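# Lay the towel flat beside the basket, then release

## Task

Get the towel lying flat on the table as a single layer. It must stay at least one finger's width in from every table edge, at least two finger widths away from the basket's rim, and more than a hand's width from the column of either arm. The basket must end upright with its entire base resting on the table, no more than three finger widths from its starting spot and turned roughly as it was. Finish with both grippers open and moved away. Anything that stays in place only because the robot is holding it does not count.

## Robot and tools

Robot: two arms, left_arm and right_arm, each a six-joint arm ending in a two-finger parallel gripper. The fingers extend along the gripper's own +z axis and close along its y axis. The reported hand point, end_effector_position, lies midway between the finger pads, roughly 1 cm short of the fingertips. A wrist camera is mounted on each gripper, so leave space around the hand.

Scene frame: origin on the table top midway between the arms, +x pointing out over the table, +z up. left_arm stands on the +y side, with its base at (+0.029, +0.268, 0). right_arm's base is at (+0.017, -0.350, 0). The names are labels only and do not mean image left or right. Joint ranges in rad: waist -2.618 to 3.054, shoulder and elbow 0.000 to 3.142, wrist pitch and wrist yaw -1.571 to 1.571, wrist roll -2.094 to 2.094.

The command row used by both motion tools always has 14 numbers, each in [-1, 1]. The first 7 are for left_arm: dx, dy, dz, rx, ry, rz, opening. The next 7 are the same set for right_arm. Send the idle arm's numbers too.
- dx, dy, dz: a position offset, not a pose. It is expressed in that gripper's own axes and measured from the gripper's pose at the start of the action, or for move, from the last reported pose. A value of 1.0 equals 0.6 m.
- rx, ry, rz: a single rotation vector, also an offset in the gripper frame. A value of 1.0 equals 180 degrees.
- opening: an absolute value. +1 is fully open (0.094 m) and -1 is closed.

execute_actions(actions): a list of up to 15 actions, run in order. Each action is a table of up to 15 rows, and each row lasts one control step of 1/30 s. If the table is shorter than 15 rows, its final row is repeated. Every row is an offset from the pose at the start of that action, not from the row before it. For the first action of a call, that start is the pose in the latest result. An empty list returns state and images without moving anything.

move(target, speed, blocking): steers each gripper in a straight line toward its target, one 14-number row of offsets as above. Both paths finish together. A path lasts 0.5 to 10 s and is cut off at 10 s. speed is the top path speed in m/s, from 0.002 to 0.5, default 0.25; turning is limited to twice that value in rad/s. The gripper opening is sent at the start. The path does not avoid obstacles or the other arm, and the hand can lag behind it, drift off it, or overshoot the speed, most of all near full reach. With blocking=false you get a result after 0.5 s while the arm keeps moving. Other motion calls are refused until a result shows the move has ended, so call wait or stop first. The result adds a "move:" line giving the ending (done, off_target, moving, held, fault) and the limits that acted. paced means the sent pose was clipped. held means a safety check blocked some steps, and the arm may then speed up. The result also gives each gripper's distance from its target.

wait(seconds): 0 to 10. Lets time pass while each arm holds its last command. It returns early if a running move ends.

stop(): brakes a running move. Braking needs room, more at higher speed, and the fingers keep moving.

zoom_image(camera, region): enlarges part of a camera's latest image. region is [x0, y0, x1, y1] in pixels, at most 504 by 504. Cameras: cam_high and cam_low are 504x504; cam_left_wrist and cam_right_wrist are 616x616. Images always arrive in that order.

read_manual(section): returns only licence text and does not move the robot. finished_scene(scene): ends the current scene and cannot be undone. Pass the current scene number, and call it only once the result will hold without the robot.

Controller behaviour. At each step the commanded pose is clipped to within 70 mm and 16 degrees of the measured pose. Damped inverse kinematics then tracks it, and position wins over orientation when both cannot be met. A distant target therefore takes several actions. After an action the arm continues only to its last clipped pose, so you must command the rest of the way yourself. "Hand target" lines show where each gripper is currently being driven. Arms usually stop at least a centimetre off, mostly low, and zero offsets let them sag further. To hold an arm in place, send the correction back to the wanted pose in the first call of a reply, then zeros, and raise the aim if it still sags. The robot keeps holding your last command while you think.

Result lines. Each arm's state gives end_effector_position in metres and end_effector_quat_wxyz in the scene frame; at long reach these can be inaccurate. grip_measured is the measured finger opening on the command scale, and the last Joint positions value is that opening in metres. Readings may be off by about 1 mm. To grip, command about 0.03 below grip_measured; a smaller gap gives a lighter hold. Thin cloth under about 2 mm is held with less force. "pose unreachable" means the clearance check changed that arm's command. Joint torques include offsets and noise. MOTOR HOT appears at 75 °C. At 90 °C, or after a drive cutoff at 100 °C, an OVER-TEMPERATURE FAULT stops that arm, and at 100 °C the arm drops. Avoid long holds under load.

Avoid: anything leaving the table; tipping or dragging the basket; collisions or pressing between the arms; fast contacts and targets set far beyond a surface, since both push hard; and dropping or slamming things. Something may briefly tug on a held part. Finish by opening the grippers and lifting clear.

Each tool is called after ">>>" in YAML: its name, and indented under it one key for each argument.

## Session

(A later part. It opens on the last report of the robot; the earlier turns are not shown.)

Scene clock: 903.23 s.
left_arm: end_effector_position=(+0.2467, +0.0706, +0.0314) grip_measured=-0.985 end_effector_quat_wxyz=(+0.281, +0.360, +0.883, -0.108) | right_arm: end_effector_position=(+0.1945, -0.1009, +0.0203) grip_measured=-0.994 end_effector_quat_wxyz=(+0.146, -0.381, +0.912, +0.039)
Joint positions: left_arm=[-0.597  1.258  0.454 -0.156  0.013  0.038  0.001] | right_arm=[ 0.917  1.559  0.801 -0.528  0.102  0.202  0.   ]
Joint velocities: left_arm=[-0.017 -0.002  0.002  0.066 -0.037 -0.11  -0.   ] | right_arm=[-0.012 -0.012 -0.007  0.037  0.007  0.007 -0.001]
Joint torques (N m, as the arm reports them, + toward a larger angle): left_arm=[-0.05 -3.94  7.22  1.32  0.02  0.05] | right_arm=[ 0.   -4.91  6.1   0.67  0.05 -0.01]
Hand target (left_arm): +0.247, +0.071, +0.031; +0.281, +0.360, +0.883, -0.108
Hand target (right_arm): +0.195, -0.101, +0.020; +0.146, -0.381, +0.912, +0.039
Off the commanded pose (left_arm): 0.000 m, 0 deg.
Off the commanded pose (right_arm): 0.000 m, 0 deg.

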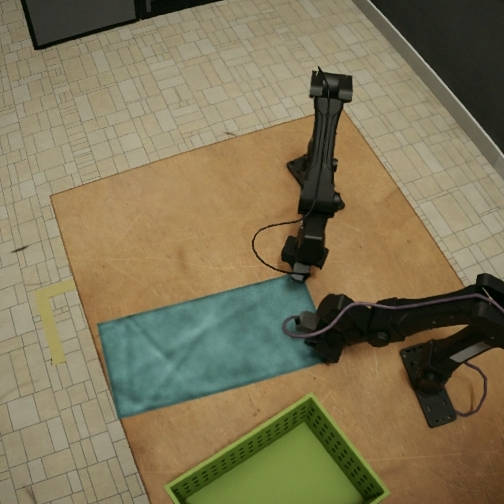

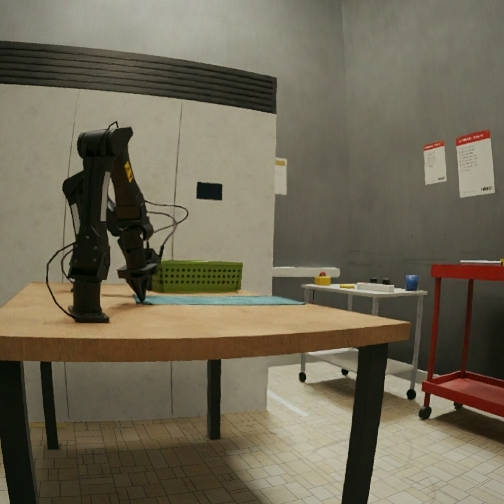

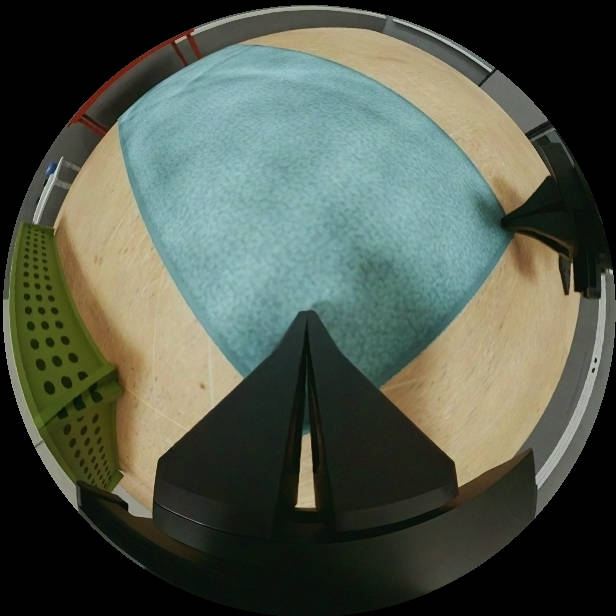

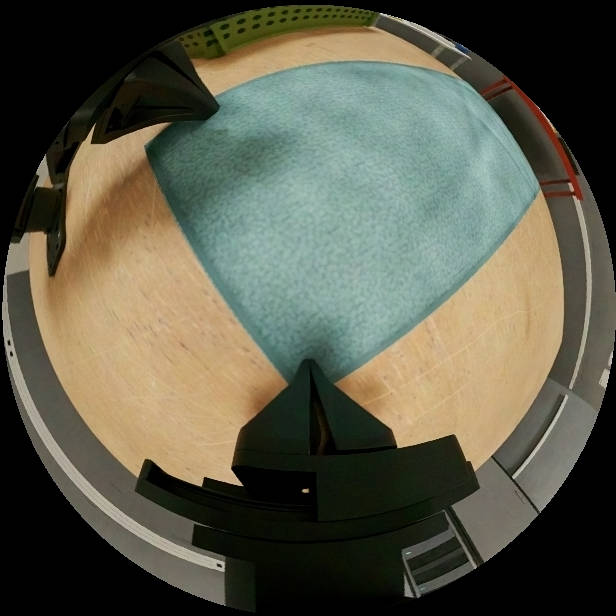

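>>> move:
  target: [0.03,0,-0.012,0,0,0,0.5, 0,0,0,0,0,0,0.5]
  speed: 0.03

Scene clock: 907.70 s.
left_arm: end_effector_position=(+0.2399, +0.0767, +0.0327) grip_measured=+0.498 end_effector_quat_wxyz=(+0.290, +0.359, +0.880, -0.112) | right_arm: end_effector_position=(+0.1945, -0.1009, +0.0203) grip_measured=+0.498 end_effector_quat_wxyz=(+0.146, -0.381, +0.912, +0.039)
Joint positions: left_arm=[-0.597  1.195  0.409 -0.153  0.013  0.038  0.07 ] | right_arm=[ 0.917  1.559  0.801 -0.528  0.102  0.202  0.07 ]
Joint velocities: left_arm=[-0.002 -0.007  0.007 -0.022 -0.022  0.037  0.   ] | right_arm=[-0.007 -0.002 -0.012  0.051 -0.022  0.007  0.   ]
Joint torques (N m, as the arm reports them, + toward a larger angle): left_arm=[ 0.38 -4.95  5.22  1.22  0.04  0.04] | right_arm=[ 0.   -4.92  6.1   0.67  0.05  0.  ]
Hand target (left_arm): +0.234, +0.083, +0.027; +0.281, +0.360, +0.883, -0.108
Hand target (right_arm): +0.195, -0.101, +0.020; +0.146, -0.381, +0.912, +0.039
Off the commanded pose (left_arm): 0.011 m, 1 deg.
Off the commanded pose (right_arm): 0.000 m, 0 deg.
move: off_target (left_arm)

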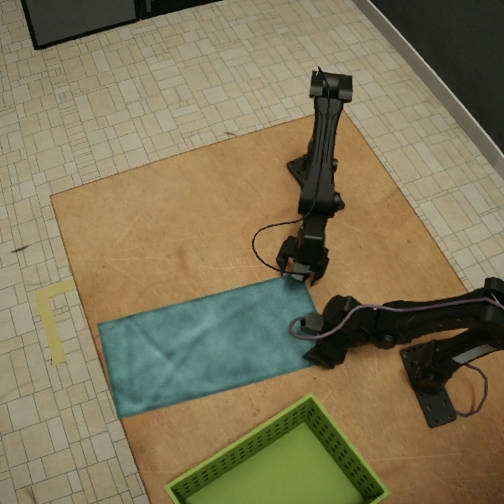

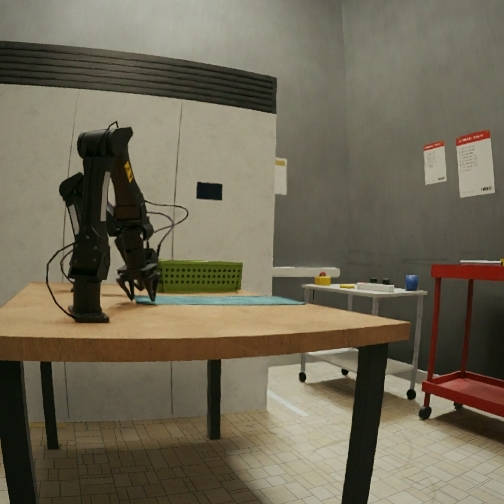

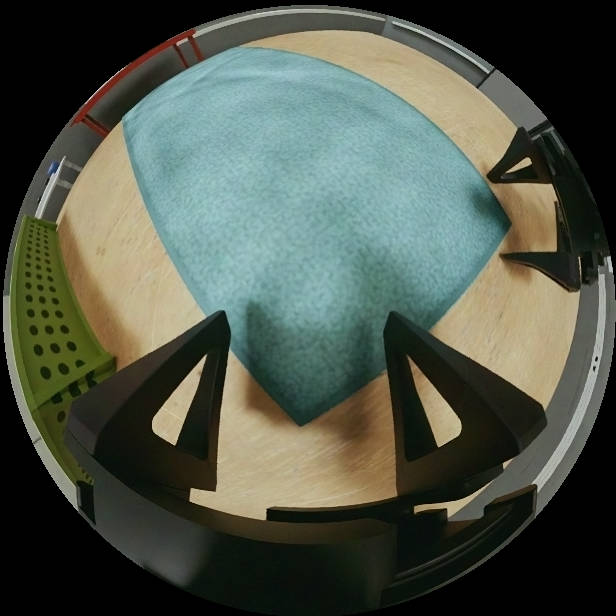

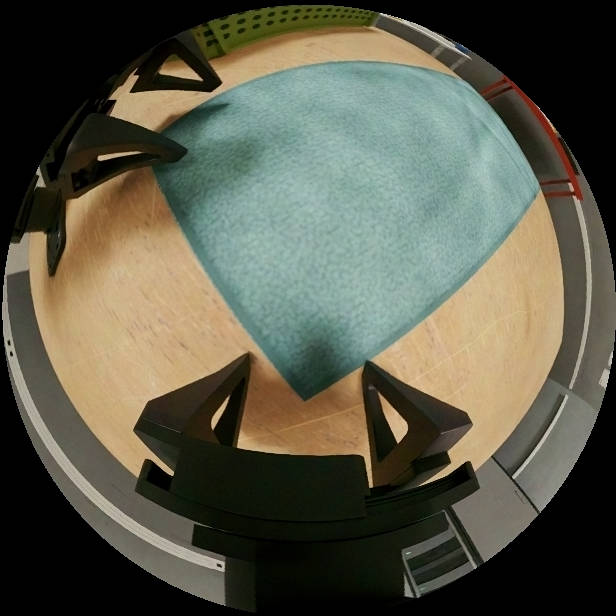

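>>> move:
  target: [0.023,0,0.035,0,0,0,0.5, 0.007,0,0.024,0,0,0,0.5]
  speed: 0.02

Scene clock: 913.30 s.
left_arm: end_effector_position=(+0.2467, +0.0706, +0.0176) grip_measured=+0.498 end_effector_quat_wxyz=(+0.301, +0.358, +0.876, -0.116) | right_arm: end_effector_position=(+0.1948, -0.1004, +0.0169) grip_measured=+0.498 end_effector_quat_wxyz=(+0.151, -0.381, +0.911, +0.043)
Joint positions: left_arm=[-0.597  1.286  0.37   0.002  0.013  0.038  0.07 ] | right_arm=[ 0.917  1.559  0.781 -0.494  0.102  0.202  0.07 ]
Joint velocities: left_arm=[-0.002 -0.002 -0.002  0.066 -0.022 -0.007 -0.001] | right_arm=[ 0.022 -0.012 -0.007  0.022 -0.022 -0.022  0.001]
Joint torques (N m, as the arm reports them, + toward a larger angle): left_arm=[-0.08 -3.08  4.52  1.39 -0.01  0.02] | right_arm=[-0.17 -2.51  4.63  0.98  0.05 -0.03]
Hand target (left_arm): +0.241, +0.076, +0.008; +0.290, +0.359, +0.880, -0.111
Hand target (right_arm): +0.195, -0.102, +0.006; +0.146, -0.381, +0.912, +0.039
Off the commanded pose (left_arm): 0.013 m, 1 deg.
Off the commanded pose (right_arm): 0.012 m, 1 deg.
move: off_target (left_arm, right_arm)

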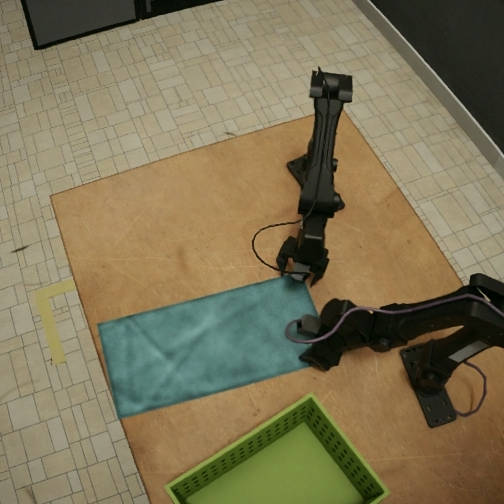

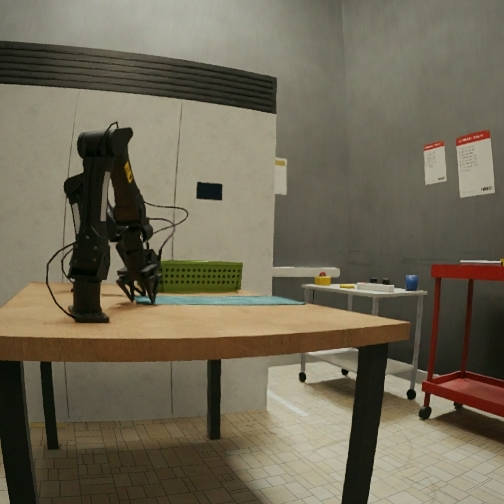

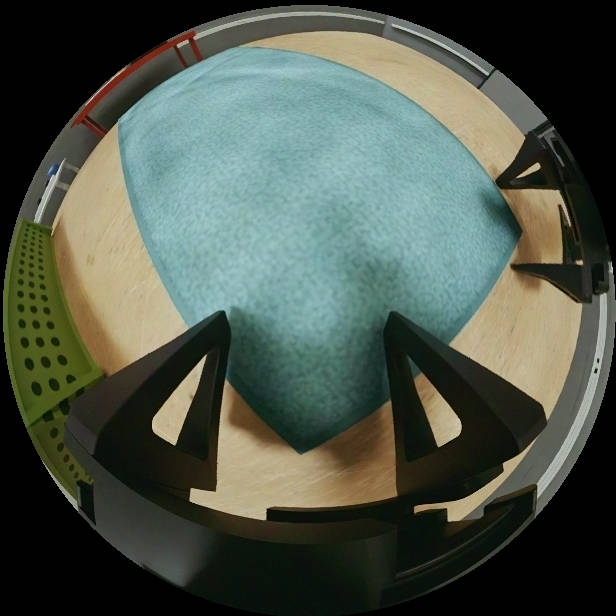

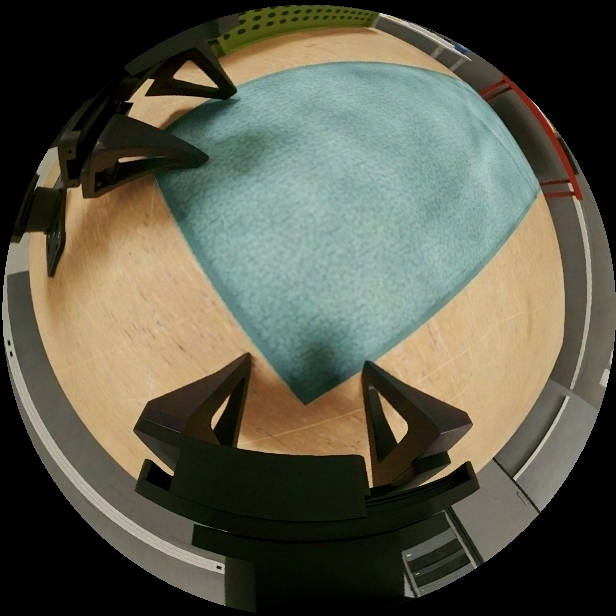

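>>> execute_actions:
  actions:
    - [[0,0,0,0,0,0,0.2, 0,0,0,0,0,0,0.15]]
    - [[0,0,0,0,0,0,-0.15, 0,0,0,0,0,0,-0.2]]
    - [[0,0,0,0,0,0,-0.5, 0,0,0,0,0,0,-0.5]]

Scene clock: 918.97 s.
left_arm: end_effector_position=(+0.2477, +0.0696, +0.0187) grip_measured=-0.498 end_effector_quat_wxyz=(+0.305, +0.357, +0.875, -0.117) | right_arm: end_effector_position=(+0.1945, -0.0999, +0.0169) grip_measured=-0.497 end_effector_quat_wxyz=(+0.151, -0.381, +0.911, +0.045)
Joint positions: left_arm=[-0.597  1.286  0.37   0.009  0.013  0.038  0.024] | right_arm=[ 0.917  1.559  0.781 -0.493  0.099  0.202  0.024]
Joint velocities: left_arm=[-0.012 -0.002 -0.012  0.007  0.037 -0.037 -0.001] | right_arm=[-0.017  0.002 -0.002 -0.051 -0.081 -0.066  0.   ]
Joint torques (N m, as the arm reports them, + toward a larger angle): left_arm=[ 0.06 -3.93  6.86  1.4   0.    0.03] | right_arm=[ 0.   -4.89  6.08  0.69  0.05 -0.01]
Hand target (left_arm): +0.248, +0.070, +0.019; +0.305, +0.357, +0.875, -0.117
Hand target (right_arm): +0.195, -0.100, +0.017; +0.150, -0.381, +0.911, +0.045
Off the commanded pose (left_arm): 0.000 m, 0 deg.
Off the commanded pose (right_arm): 0.000 m, 0 deg.

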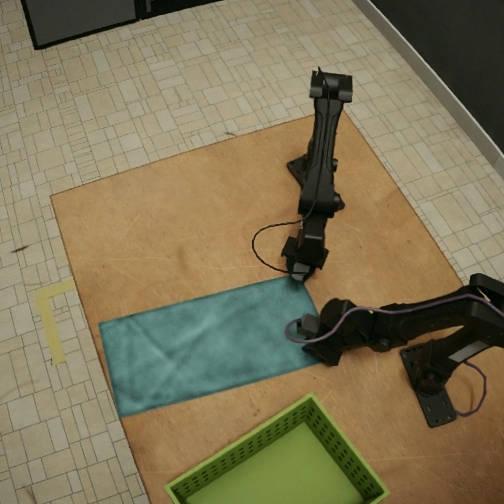

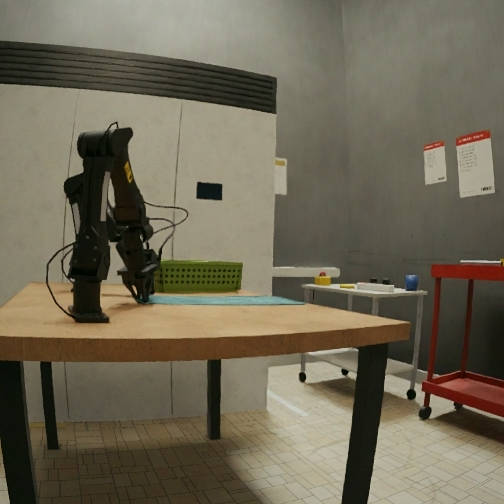

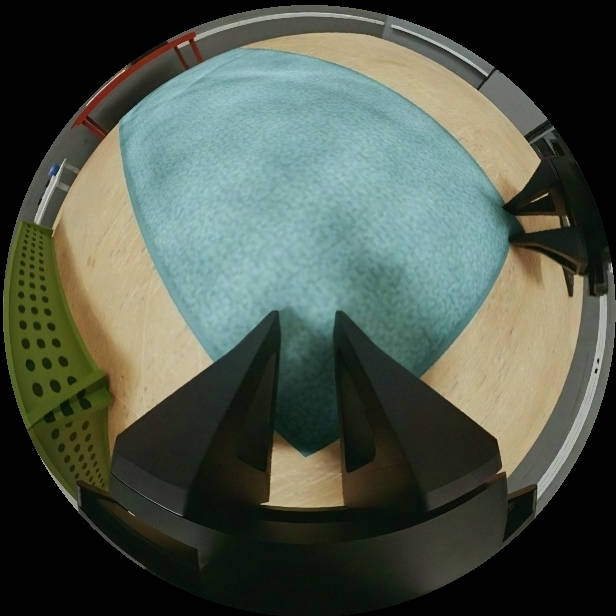

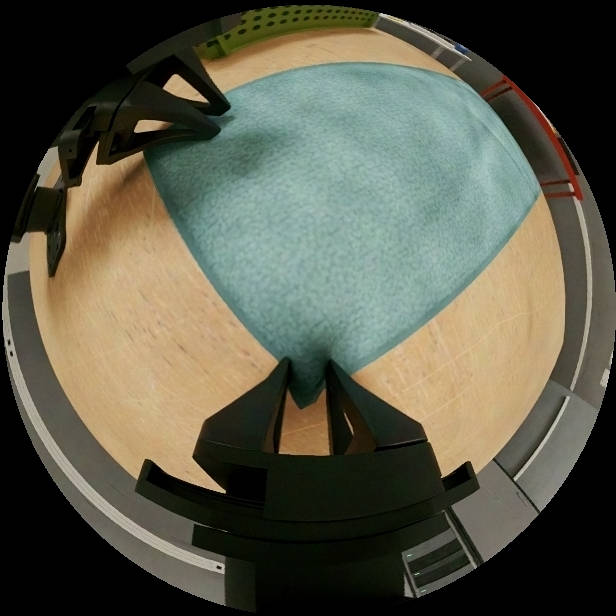

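>>> execute_actions:
  actions:
    - [[0,0,0,0,0,0,-0.1, 0,0,0,0,0,0,-0.8]]
    - [[0,0,0,0,0,0,0.5, 0,0,0,0,0,0,-1]]
    - [[0,0,0,0,0,0,0.5, 0,0,0,0,0,0,-1]]

Scene clock: 922.07 s.
left_arm: end_effector_position=(+0.2477, +0.0696, +0.0187) grip_measured=+0.498 end_effector_quat_wxyz=(+0.305, +0.357, +0.875, -0.117) | right_arm: end_effector_position=(+0.1959, -0.0996, +0.0173) grip_measured=-0.967 end_effector_quat_wxyz=(+0.154, -0.380, +0.911, +0.044)
Joint positions: left_arm=[-0.597  1.286  0.37   0.009  0.013  0.038  0.07 ] | right_arm=[ 0.917  1.559  0.781 -0.489  0.104  0.202  0.002]
Joint velocities: left_arm=[ 0.002  0.012 -0.022 -0.007  0.007 -0.022  0.   ] | right_arm=[-0.012  0.017 -0.017  0.037 -0.051  0.081  0.   ]
Joint torques (N m, as the arm reports them, + toward a larger angle): left_arm=[ 0.   -3.97  6.69  1.39  0.02  0.03] | right_arm=[ 0.   -4.89  6.09  0.7   0.06  0.  ]
Hand target (left_arm): +0.248, +0.070, +0.019; +0.305, +0.357, +0.875, -0.117
Hand target (right_arm): +0.196, -0.100, +0.017; +0.154, -0.380, +0.911, +0.044
Off the commanded pose (left_arm): 0.000 m, 0 deg.
Off the commanded pose (right_arm): 0.000 m, 0 deg.

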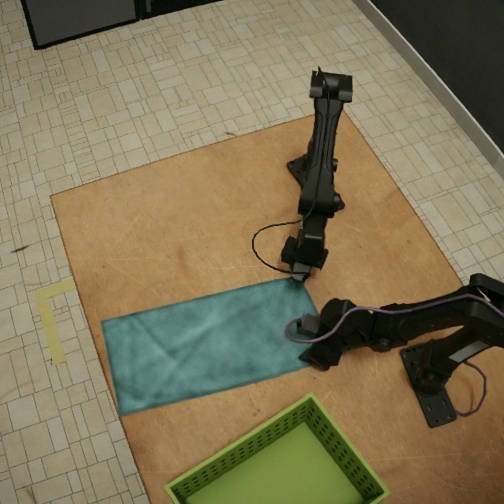

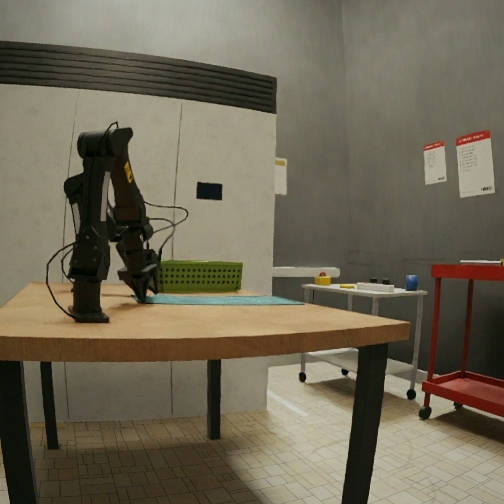

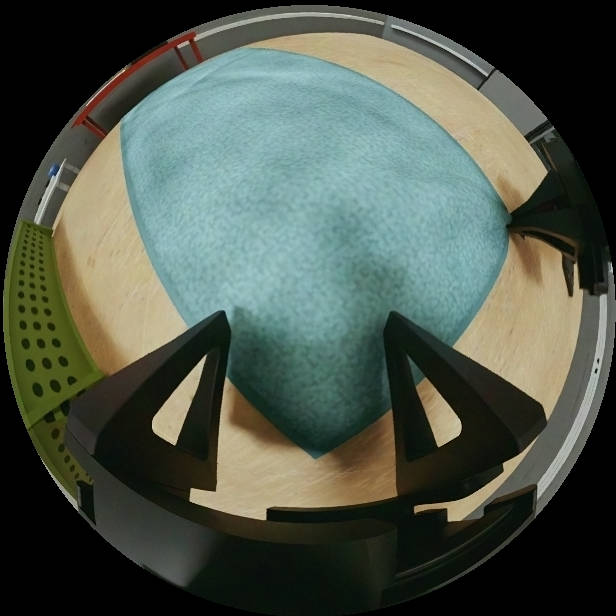

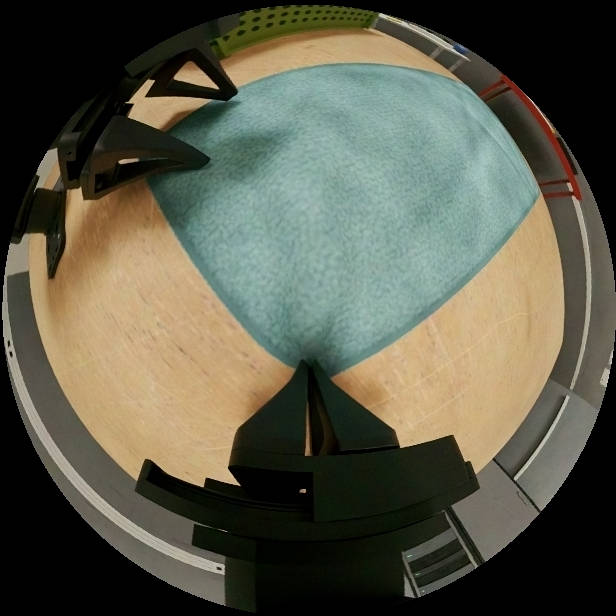

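>>> move:
  target: [0.034,-0.008,-0.033,0,0.04,0,0.5, 0,0,0,0,0,0,-1]
  speed: 0.03

Scene clock: 930.03 s.
left_arm: end_effector_position=(+0.2236, +0.0870, +0.0149) grip_measured=+0.498 end_effector_quat_wxyz=(+0.250, +0.367, +0.891, -0.097) | right_arm: end_effector_position=(+0.1959, -0.0996, +0.0173) grip_measured=-0.967 end_effector_quat_wxyz=(+0.154, -0.380, +0.911, +0.044)
Joint positions: left_arm=[-0.613  1.211  0.392 -0.21   0.007  0.032  0.07 ] | right_arm=[ 0.917  1.559  0.781 -0.489  0.104  0.202  0.002]
Joint velocities: left_arm=[-0.002  0.007 -0.017 -0.051 -0.095  0.037  0.   ] | right_arm=[ 0.022 -0.022  0.002 -0.007  0.007 -0.037 -0.001]
Joint torques (N m, as the arm reports them, + toward a larger angle): left_arm=[-0.64 -4.72  9.19  0.87 -0.12 -0.12] | right_arm=[ 0.   -4.89  6.08  0.7   0.06 -0.01]
Hand target (left_arm): +0.224, +0.086, +0.022; +0.250, +0.365, +0.892, -0.095
Hand target (right_arm): +0.196, -0.100, +0.017; +0.154, -0.380, +0.911, +0.044
Off the commanded pose (left_arm): 0.007 m, 1 deg.
Off the commanded pose (right_arm): 0.000 m, 0 deg.
move: done

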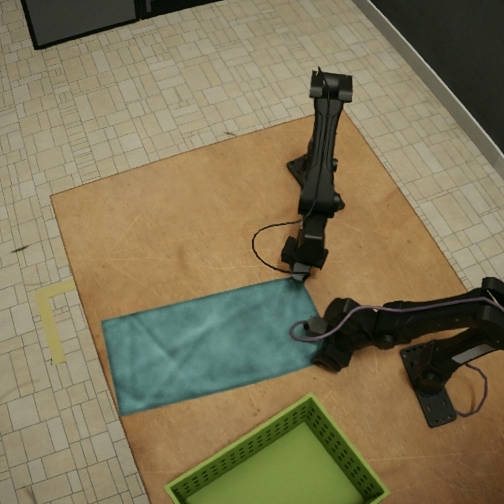

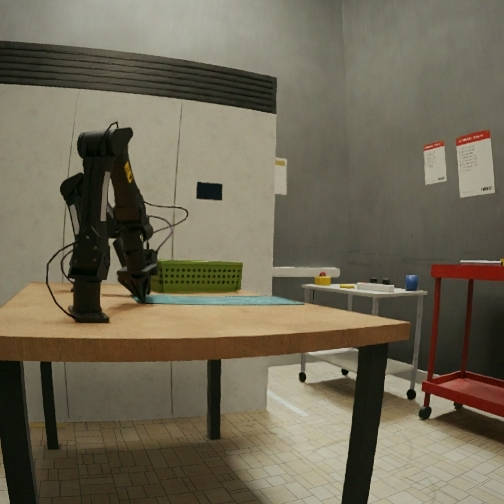

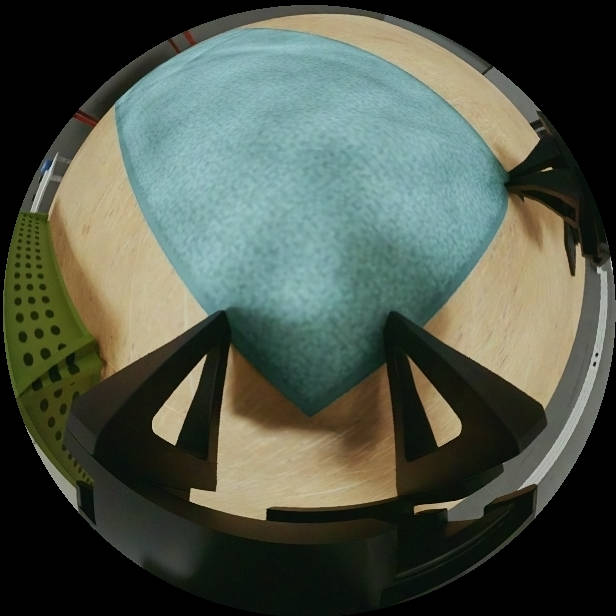

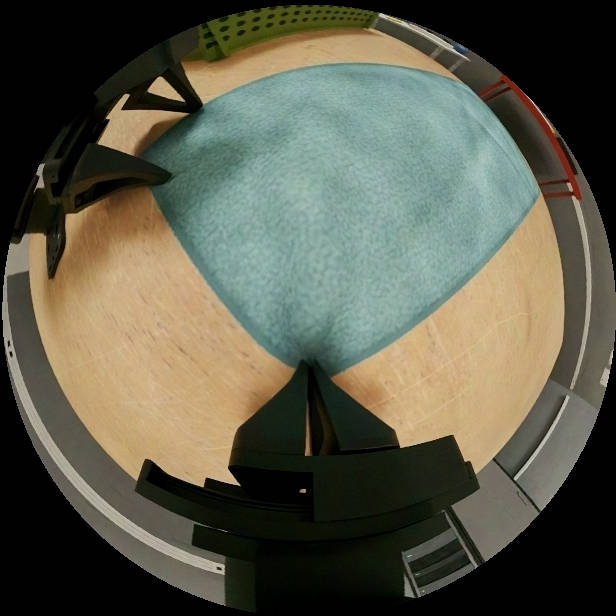

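>>> execute_actions:
  actions:
    - [[0,0,0,0,0,0,0.2, 0,0,0,0,0,0,-1]]
    - [[0,0,0,0,0,0,-0.15, 0,0,0,0,0,0,-1]]
    - [[0,0,0,0,0,0,-0.5, 0,0,0,0,0,0,-1]]

Scene clock: 933.43 s.
left_arm: end_effector_position=(+0.2244, +0.0863, +0.0156) grip_measured=-0.498 end_effector_quat_wxyz=(+0.252, +0.367, +0.890, -0.098) | right_arm: end_effector_position=(+0.1959, -0.0996, +0.0173) grip_measured=-0.967 end_effector_quat_wxyz=(+0.154, -0.380, +0.911, +0.044)
Joint positions: left_arm=[-0.613  1.211  0.393 -0.206  0.007  0.031  0.024] | right_arm=[ 0.917  1.559  0.781 -0.489  0.104  0.202  0.002]
Joint velocities: left_arm=[-0.007 -0.017  0.012 -0.037 -0.037 -0.022  0.   ] | right_arm=[-0.002  0.002  0.017  0.081 -0.066  0.007 -0.001]
Joint torques (N m, as the arm reports them, + toward a larger angle): left_arm=[ 0.03 -3.54  6.94  1.24  0.02  0.02] | right_arm=[-0.01 -4.89  6.07  0.7   0.05 -0.01]
Hand target (left_arm): +0.224, +0.086, +0.016; +0.251, +0.367, +0.890, -0.098
Hand target (right_arm): +0.196, -0.100, +0.017; +0.154, -0.380, +0.911, +0.044
Off the commanded pose (left_arm): 0.000 m, 0 deg.
Off the commanded pose (right_arm): 0.000 m, 0 deg.

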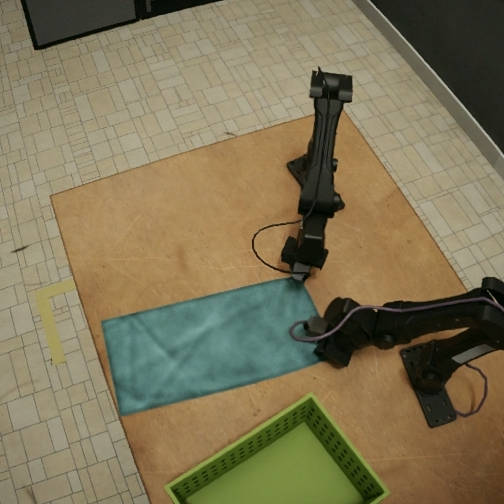

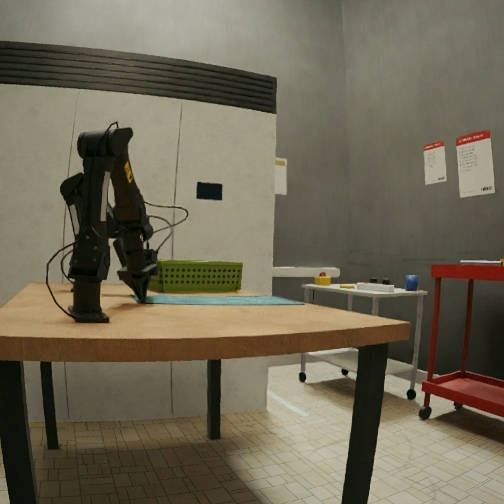

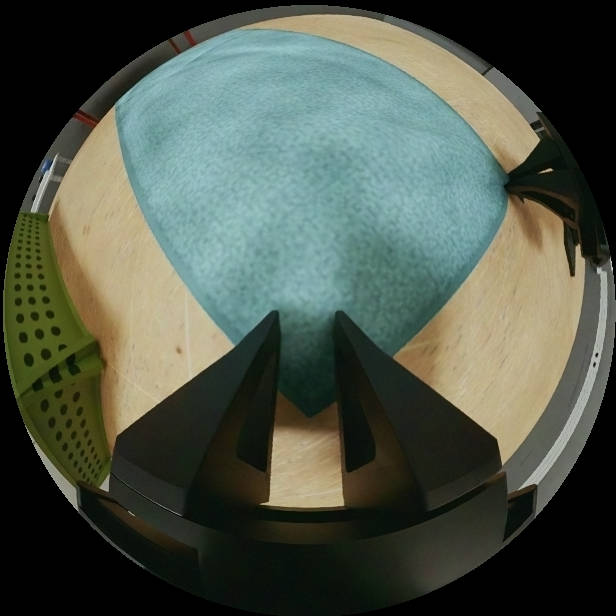

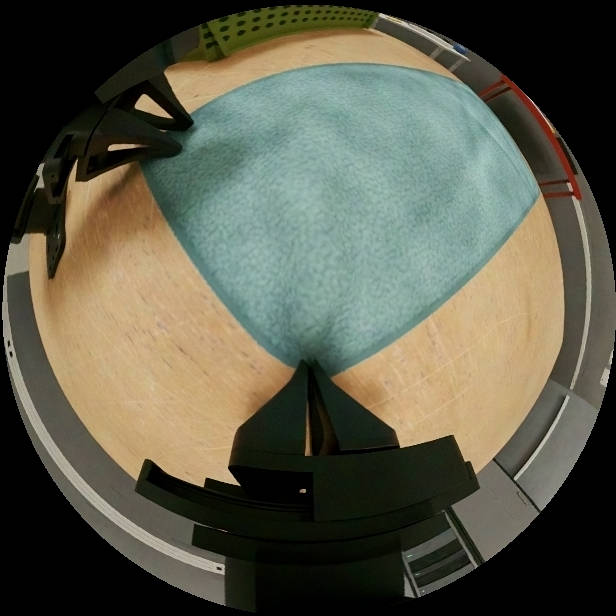

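>>> execute_actions:
  actions:
    - [[0,0,0,0,0,0,0.0, 0,0,0,0,0,0,-1]]
    - [[0,0,0,0,0,0,0.5, 0,0,0,0,0,0,-1]]

>>> move:
  target: [0.024,0,0.015,0,0,0,0.5, 0,0,0,0,0,0,-1]
  speed: 0.015

Scene clock: 940.37 s.
left_arm: end_effector_position=(+0.2244, +0.0863, +0.0156) grip_measured=+0.498 end_effector_quat_wxyz=(+0.252, +0.367, +0.890, -0.098) | right_arm: end_effector_position=(+0.1959, -0.0996, +0.0173) grip_measured=-0.967 end_effector_quat_wxyz=(+0.154, -0.380, +0.911, +0.044)
Joint positions: left_arm=[-0.613  1.211  0.393 -0.206  0.007  0.031  0.07 ] | right_arm=[ 0.917  1.559  0.781 -0.489  0.104  0.202  0.002]
Joint velocities: left_arm=[-0.007 -0.002  0.012 -0.081 -0.081 -0.037 -0.   ] | right_arm=[-0.012  0.012  0.012  0.007 -0.007  0.007 -0.   ]
Joint torques (N m, as the arm reports them, + toward a larger angle): left_arm=[ 0.04 -3.37  6.96  1.25  0.01  0.03] | right_arm=[-0.01 -4.89  6.07  0.7   0.05  0.  ]
Hand target (left_arm): +0.224, +0.086, +0.016; +0.252, +0.367, +0.890, -0.098
Hand target (right_arm): +0.196, -0.100, +0.017; +0.154, -0.380, +0.911, +0.044
Off the commanded pose (left_arm): 0.000 m, 0 deg.
Off the commanded pose (right_arm): 0.000 m, 0 deg.

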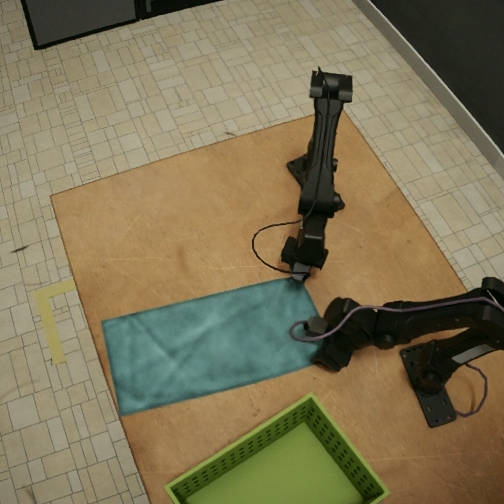

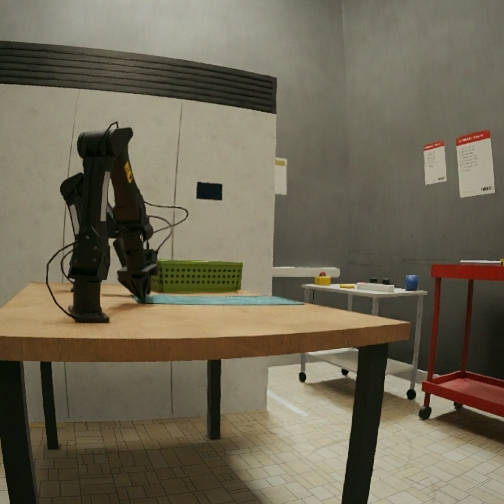

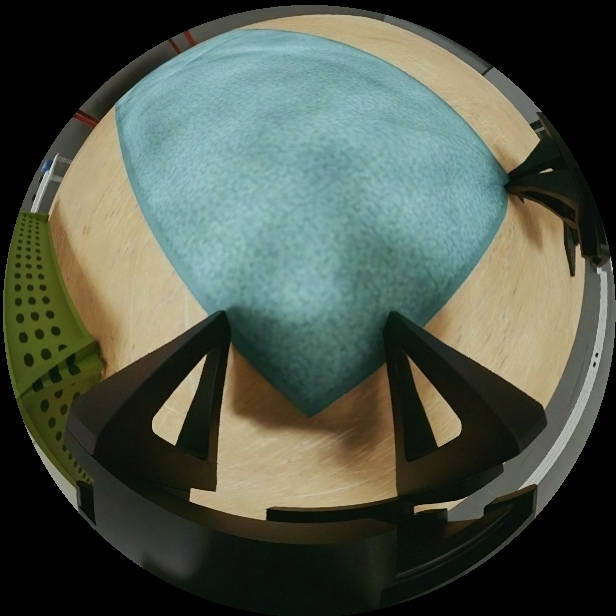

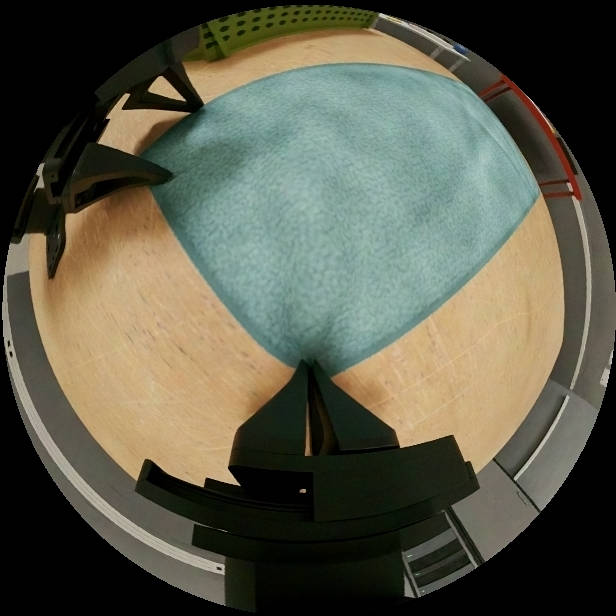

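Scene clock: 941.73 s.
left_arm: end_effector_position=(+0.2283, +0.0827, +0.0150) grip_measured=+0.498 end_effector_quat_wxyz=(+0.273, +0.364, +0.884, -0.106) | right_arm: end_effector_position=(+0.1959, -0.0996, +0.0173) grip_measured=-0.967 end_effector_quat_wxyz=(+0.154, -0.380, +0.911, +0.044)
Joint positions: left_arm=[-0.613  1.211  0.359 -0.123  0.007  0.031  0.07 ] | right_arm=[ 0.917  1.559  0.781 -0.489  0.104  0.202  0.002]
Joint velocities: left_arm=[-0.002 -0.027 -0.007 -0.037  0.022  0.007 -0.   ] | right_arm=[-0.017 -0.017  0.002  0.022 -0.037 -0.007 -0.   ]
Joint torques (N m, as the arm reports them, + toward a larger angle): left_arm=[ 0.08 -2.15  4.25  1.26  0.03  0.06] | right_arm=[-0.02 -4.88  6.13  0.7   0.05 -0.01]
Hand target (left_arm): +0.219, +0.092, +0.001; +0.252, +0.367, +0.890, -0.098
Hand target (right_arm): +0.196, -0.100, +0.017; +0.154, -0.380, +0.911, +0.044
Off the commanded pose (left_arm): 0.020 m, 3 deg.
Off the commanded pose (right_arm): 0.000 m, 0 deg.
move: off_target (left_arm)

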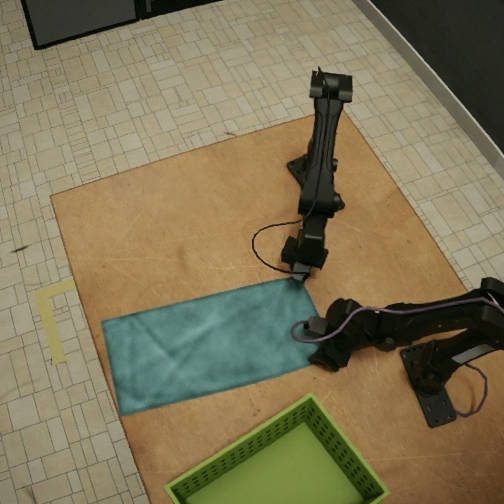

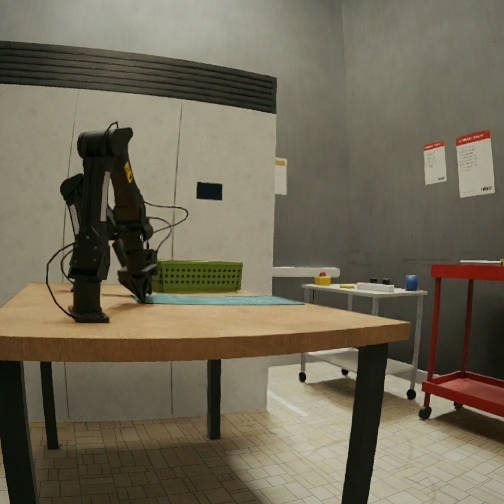

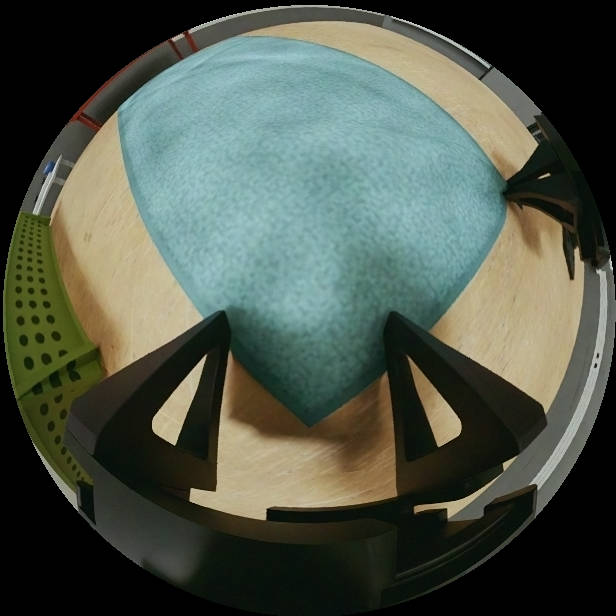

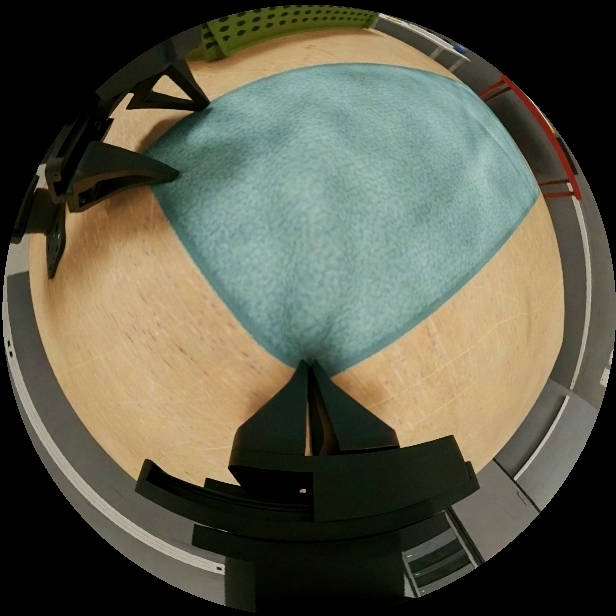

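>>> move:
  target: [-0.005,0,-0.025,0,0.09,0,0.5, 0,0,0,0,0,0,-1]
  speed: 0.04

Scene clock: 948.57 s.
left_arm: end_effector_position=(+0.2210, +0.0895, +0.0251) grip_measured=+0.498 end_effector_quat_wxyz=(+0.147, +0.376, +0.913, -0.059) | right_arm: end_effector_position=(+0.1959, -0.0996, +0.0173) grip_measured=-0.967 end_effector_quat_wxyz=(+0.154, -0.380, +0.911, +0.044)
Joint positions: left_arm=[-0.613  1.343  0.631 -0.54   0.007  0.031  0.07 ] | right_arm=[ 0.917  1.559  0.781 -0.489  0.104  0.202  0.002]
Joint velocities: left_arm=[ 0.007  0.012  0.002 -0.051  0.022  0.022 -0.   ] | right_arm=[-0.012 -0.007  0.017  0.051 -0.066 -0.051  0.001]
Joint torques (N m, as the arm reports them, + toward a larger angle): left_arm=[-0.35 -3.79  9.6   0.68 -0.08  0.03] | right_arm=[-0.01 -4.89  6.07  0.7   0.06 -0.01]
Hand target (left_arm): +0.224, +0.087, +0.029; +0.146, +0.377, +0.913, -0.054
Hand target (right_arm): +0.196, -0.100, +0.017; +0.154, -0.380, +0.911, +0.044
Off the commanded pose (left_arm): 0.006 m, 1 deg.
Off the commanded pose (right_arm): 0.000 m, 0 deg.
move: done

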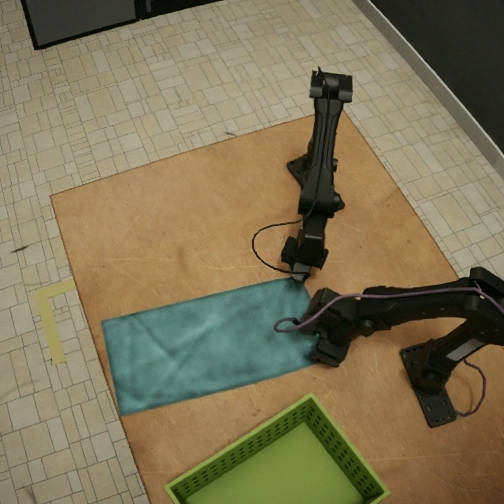

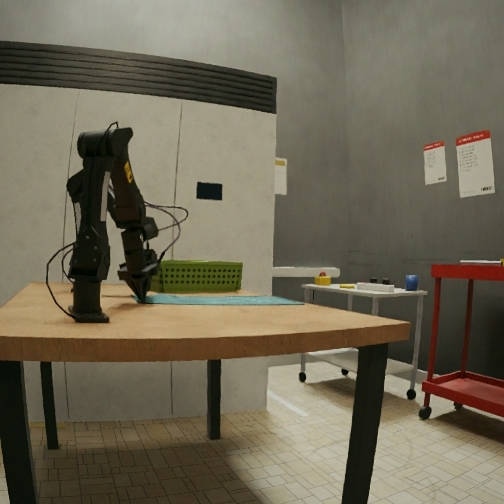

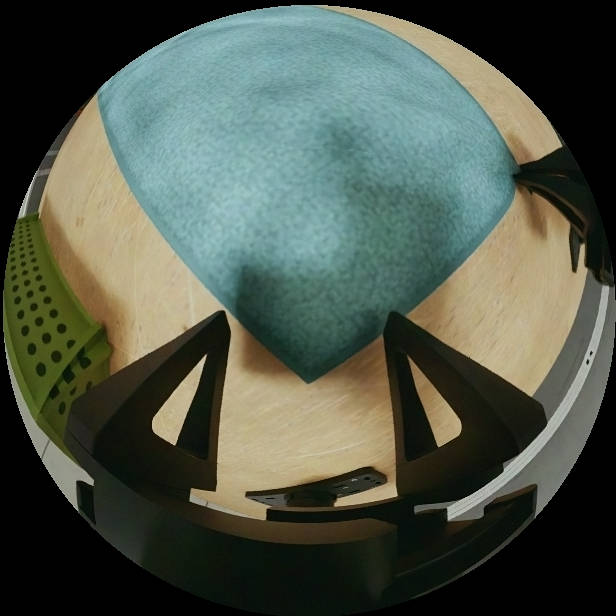

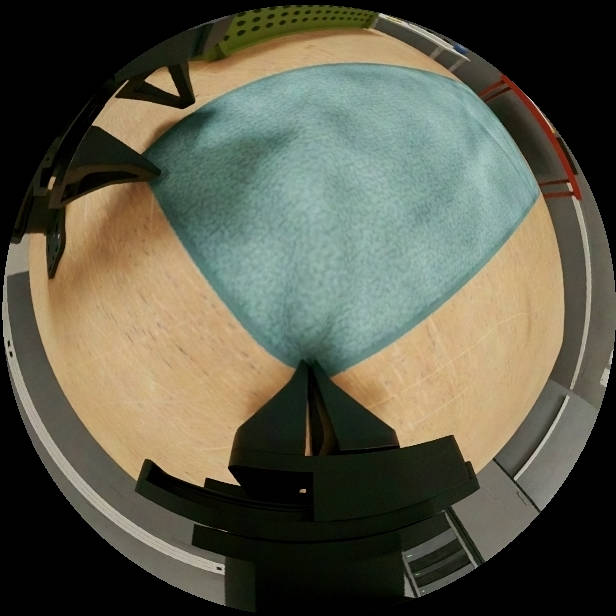

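>>> move:
  target: [0.012,0,0.024,0,0,0,0.5, 0,0,0,0,0,0,-1]
  speed: 0.015

Scene clock: 952.00 s.
left_arm: end_effector_position=(+0.2247, +0.0861, +0.0183) grip_measured=+0.498 end_effector_quat_wxyz=(+0.159, +0.375, +0.911, -0.063) | right_arm: end_effector_position=(+0.1959, -0.0996, +0.0173) grip_measured=-0.967 end_effector_quat_wxyz=(+0.154, -0.380, +0.911, +0.044)
Joint positions: left_arm=[-0.613  1.361  0.604 -0.471  0.007  0.031  0.07 ] | right_arm=[ 0.917  1.559  0.781 -0.489  0.104  0.202  0.002]
Joint velocities: left_arm=[-0.002  0.007  0.012  0.037 -0.007 -0.007  0.   ] | right_arm=[-0.002  0.012  0.002  0.007  0.037 -0.051 -0.001]
Joint torques (N m, as the arm reports them, + toward a larger angle): left_arm=[-0.04 -3.88  4.84  0.94  0.03  0.02] | right_arm=[ 0.   -4.88  6.08  0.7   0.05 -0.01]
Hand target (left_arm): +0.219, +0.091, +0.009; +0.147, +0.376, +0.913, -0.059
Hand target (right_arm): +0.196, -0.100, +0.017; +0.154, -0.380, +0.911, +0.044
Off the commanded pose (left_arm): 0.012 m, 1 deg.
Off the commanded pose (right_arm): 0.000 m, 0 deg.
move: off_target (left_arm)

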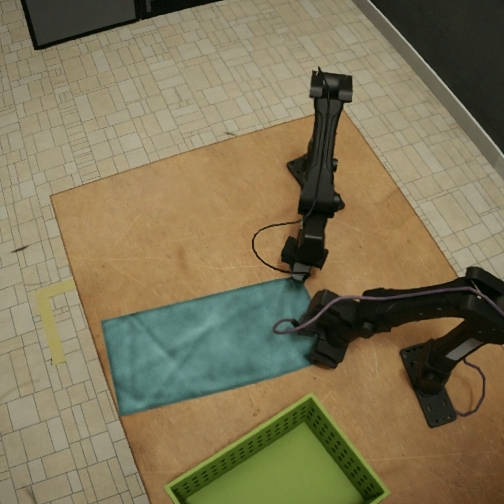

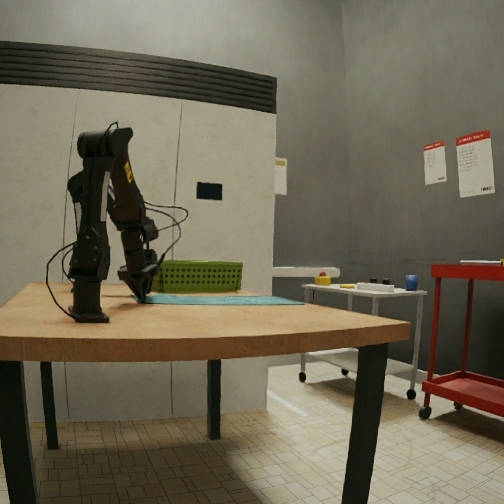

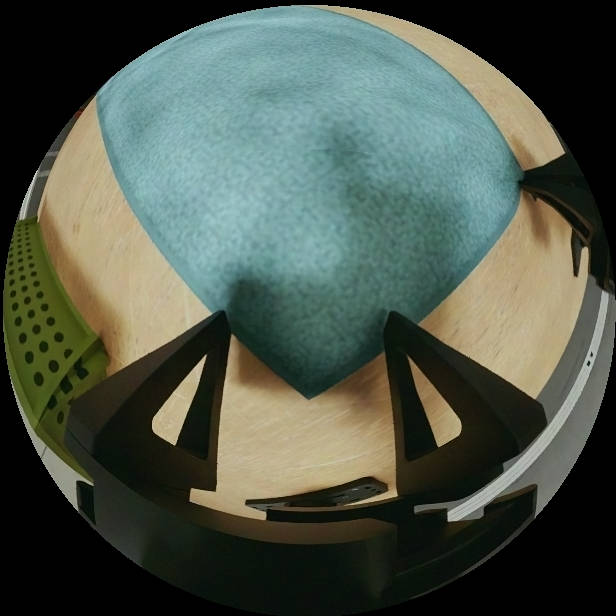

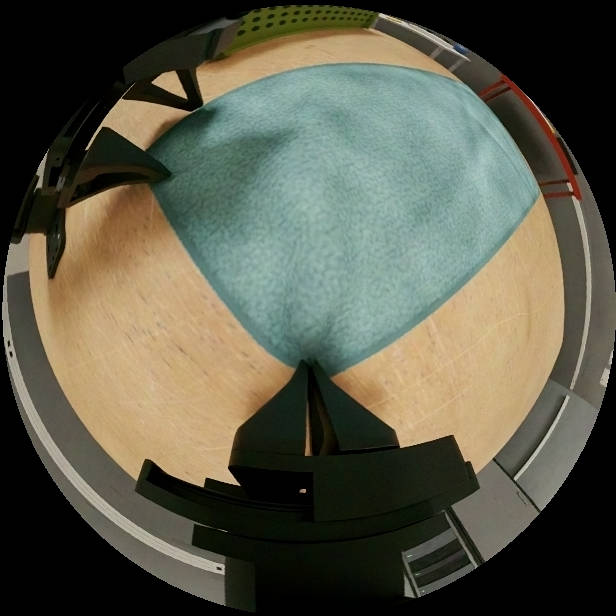

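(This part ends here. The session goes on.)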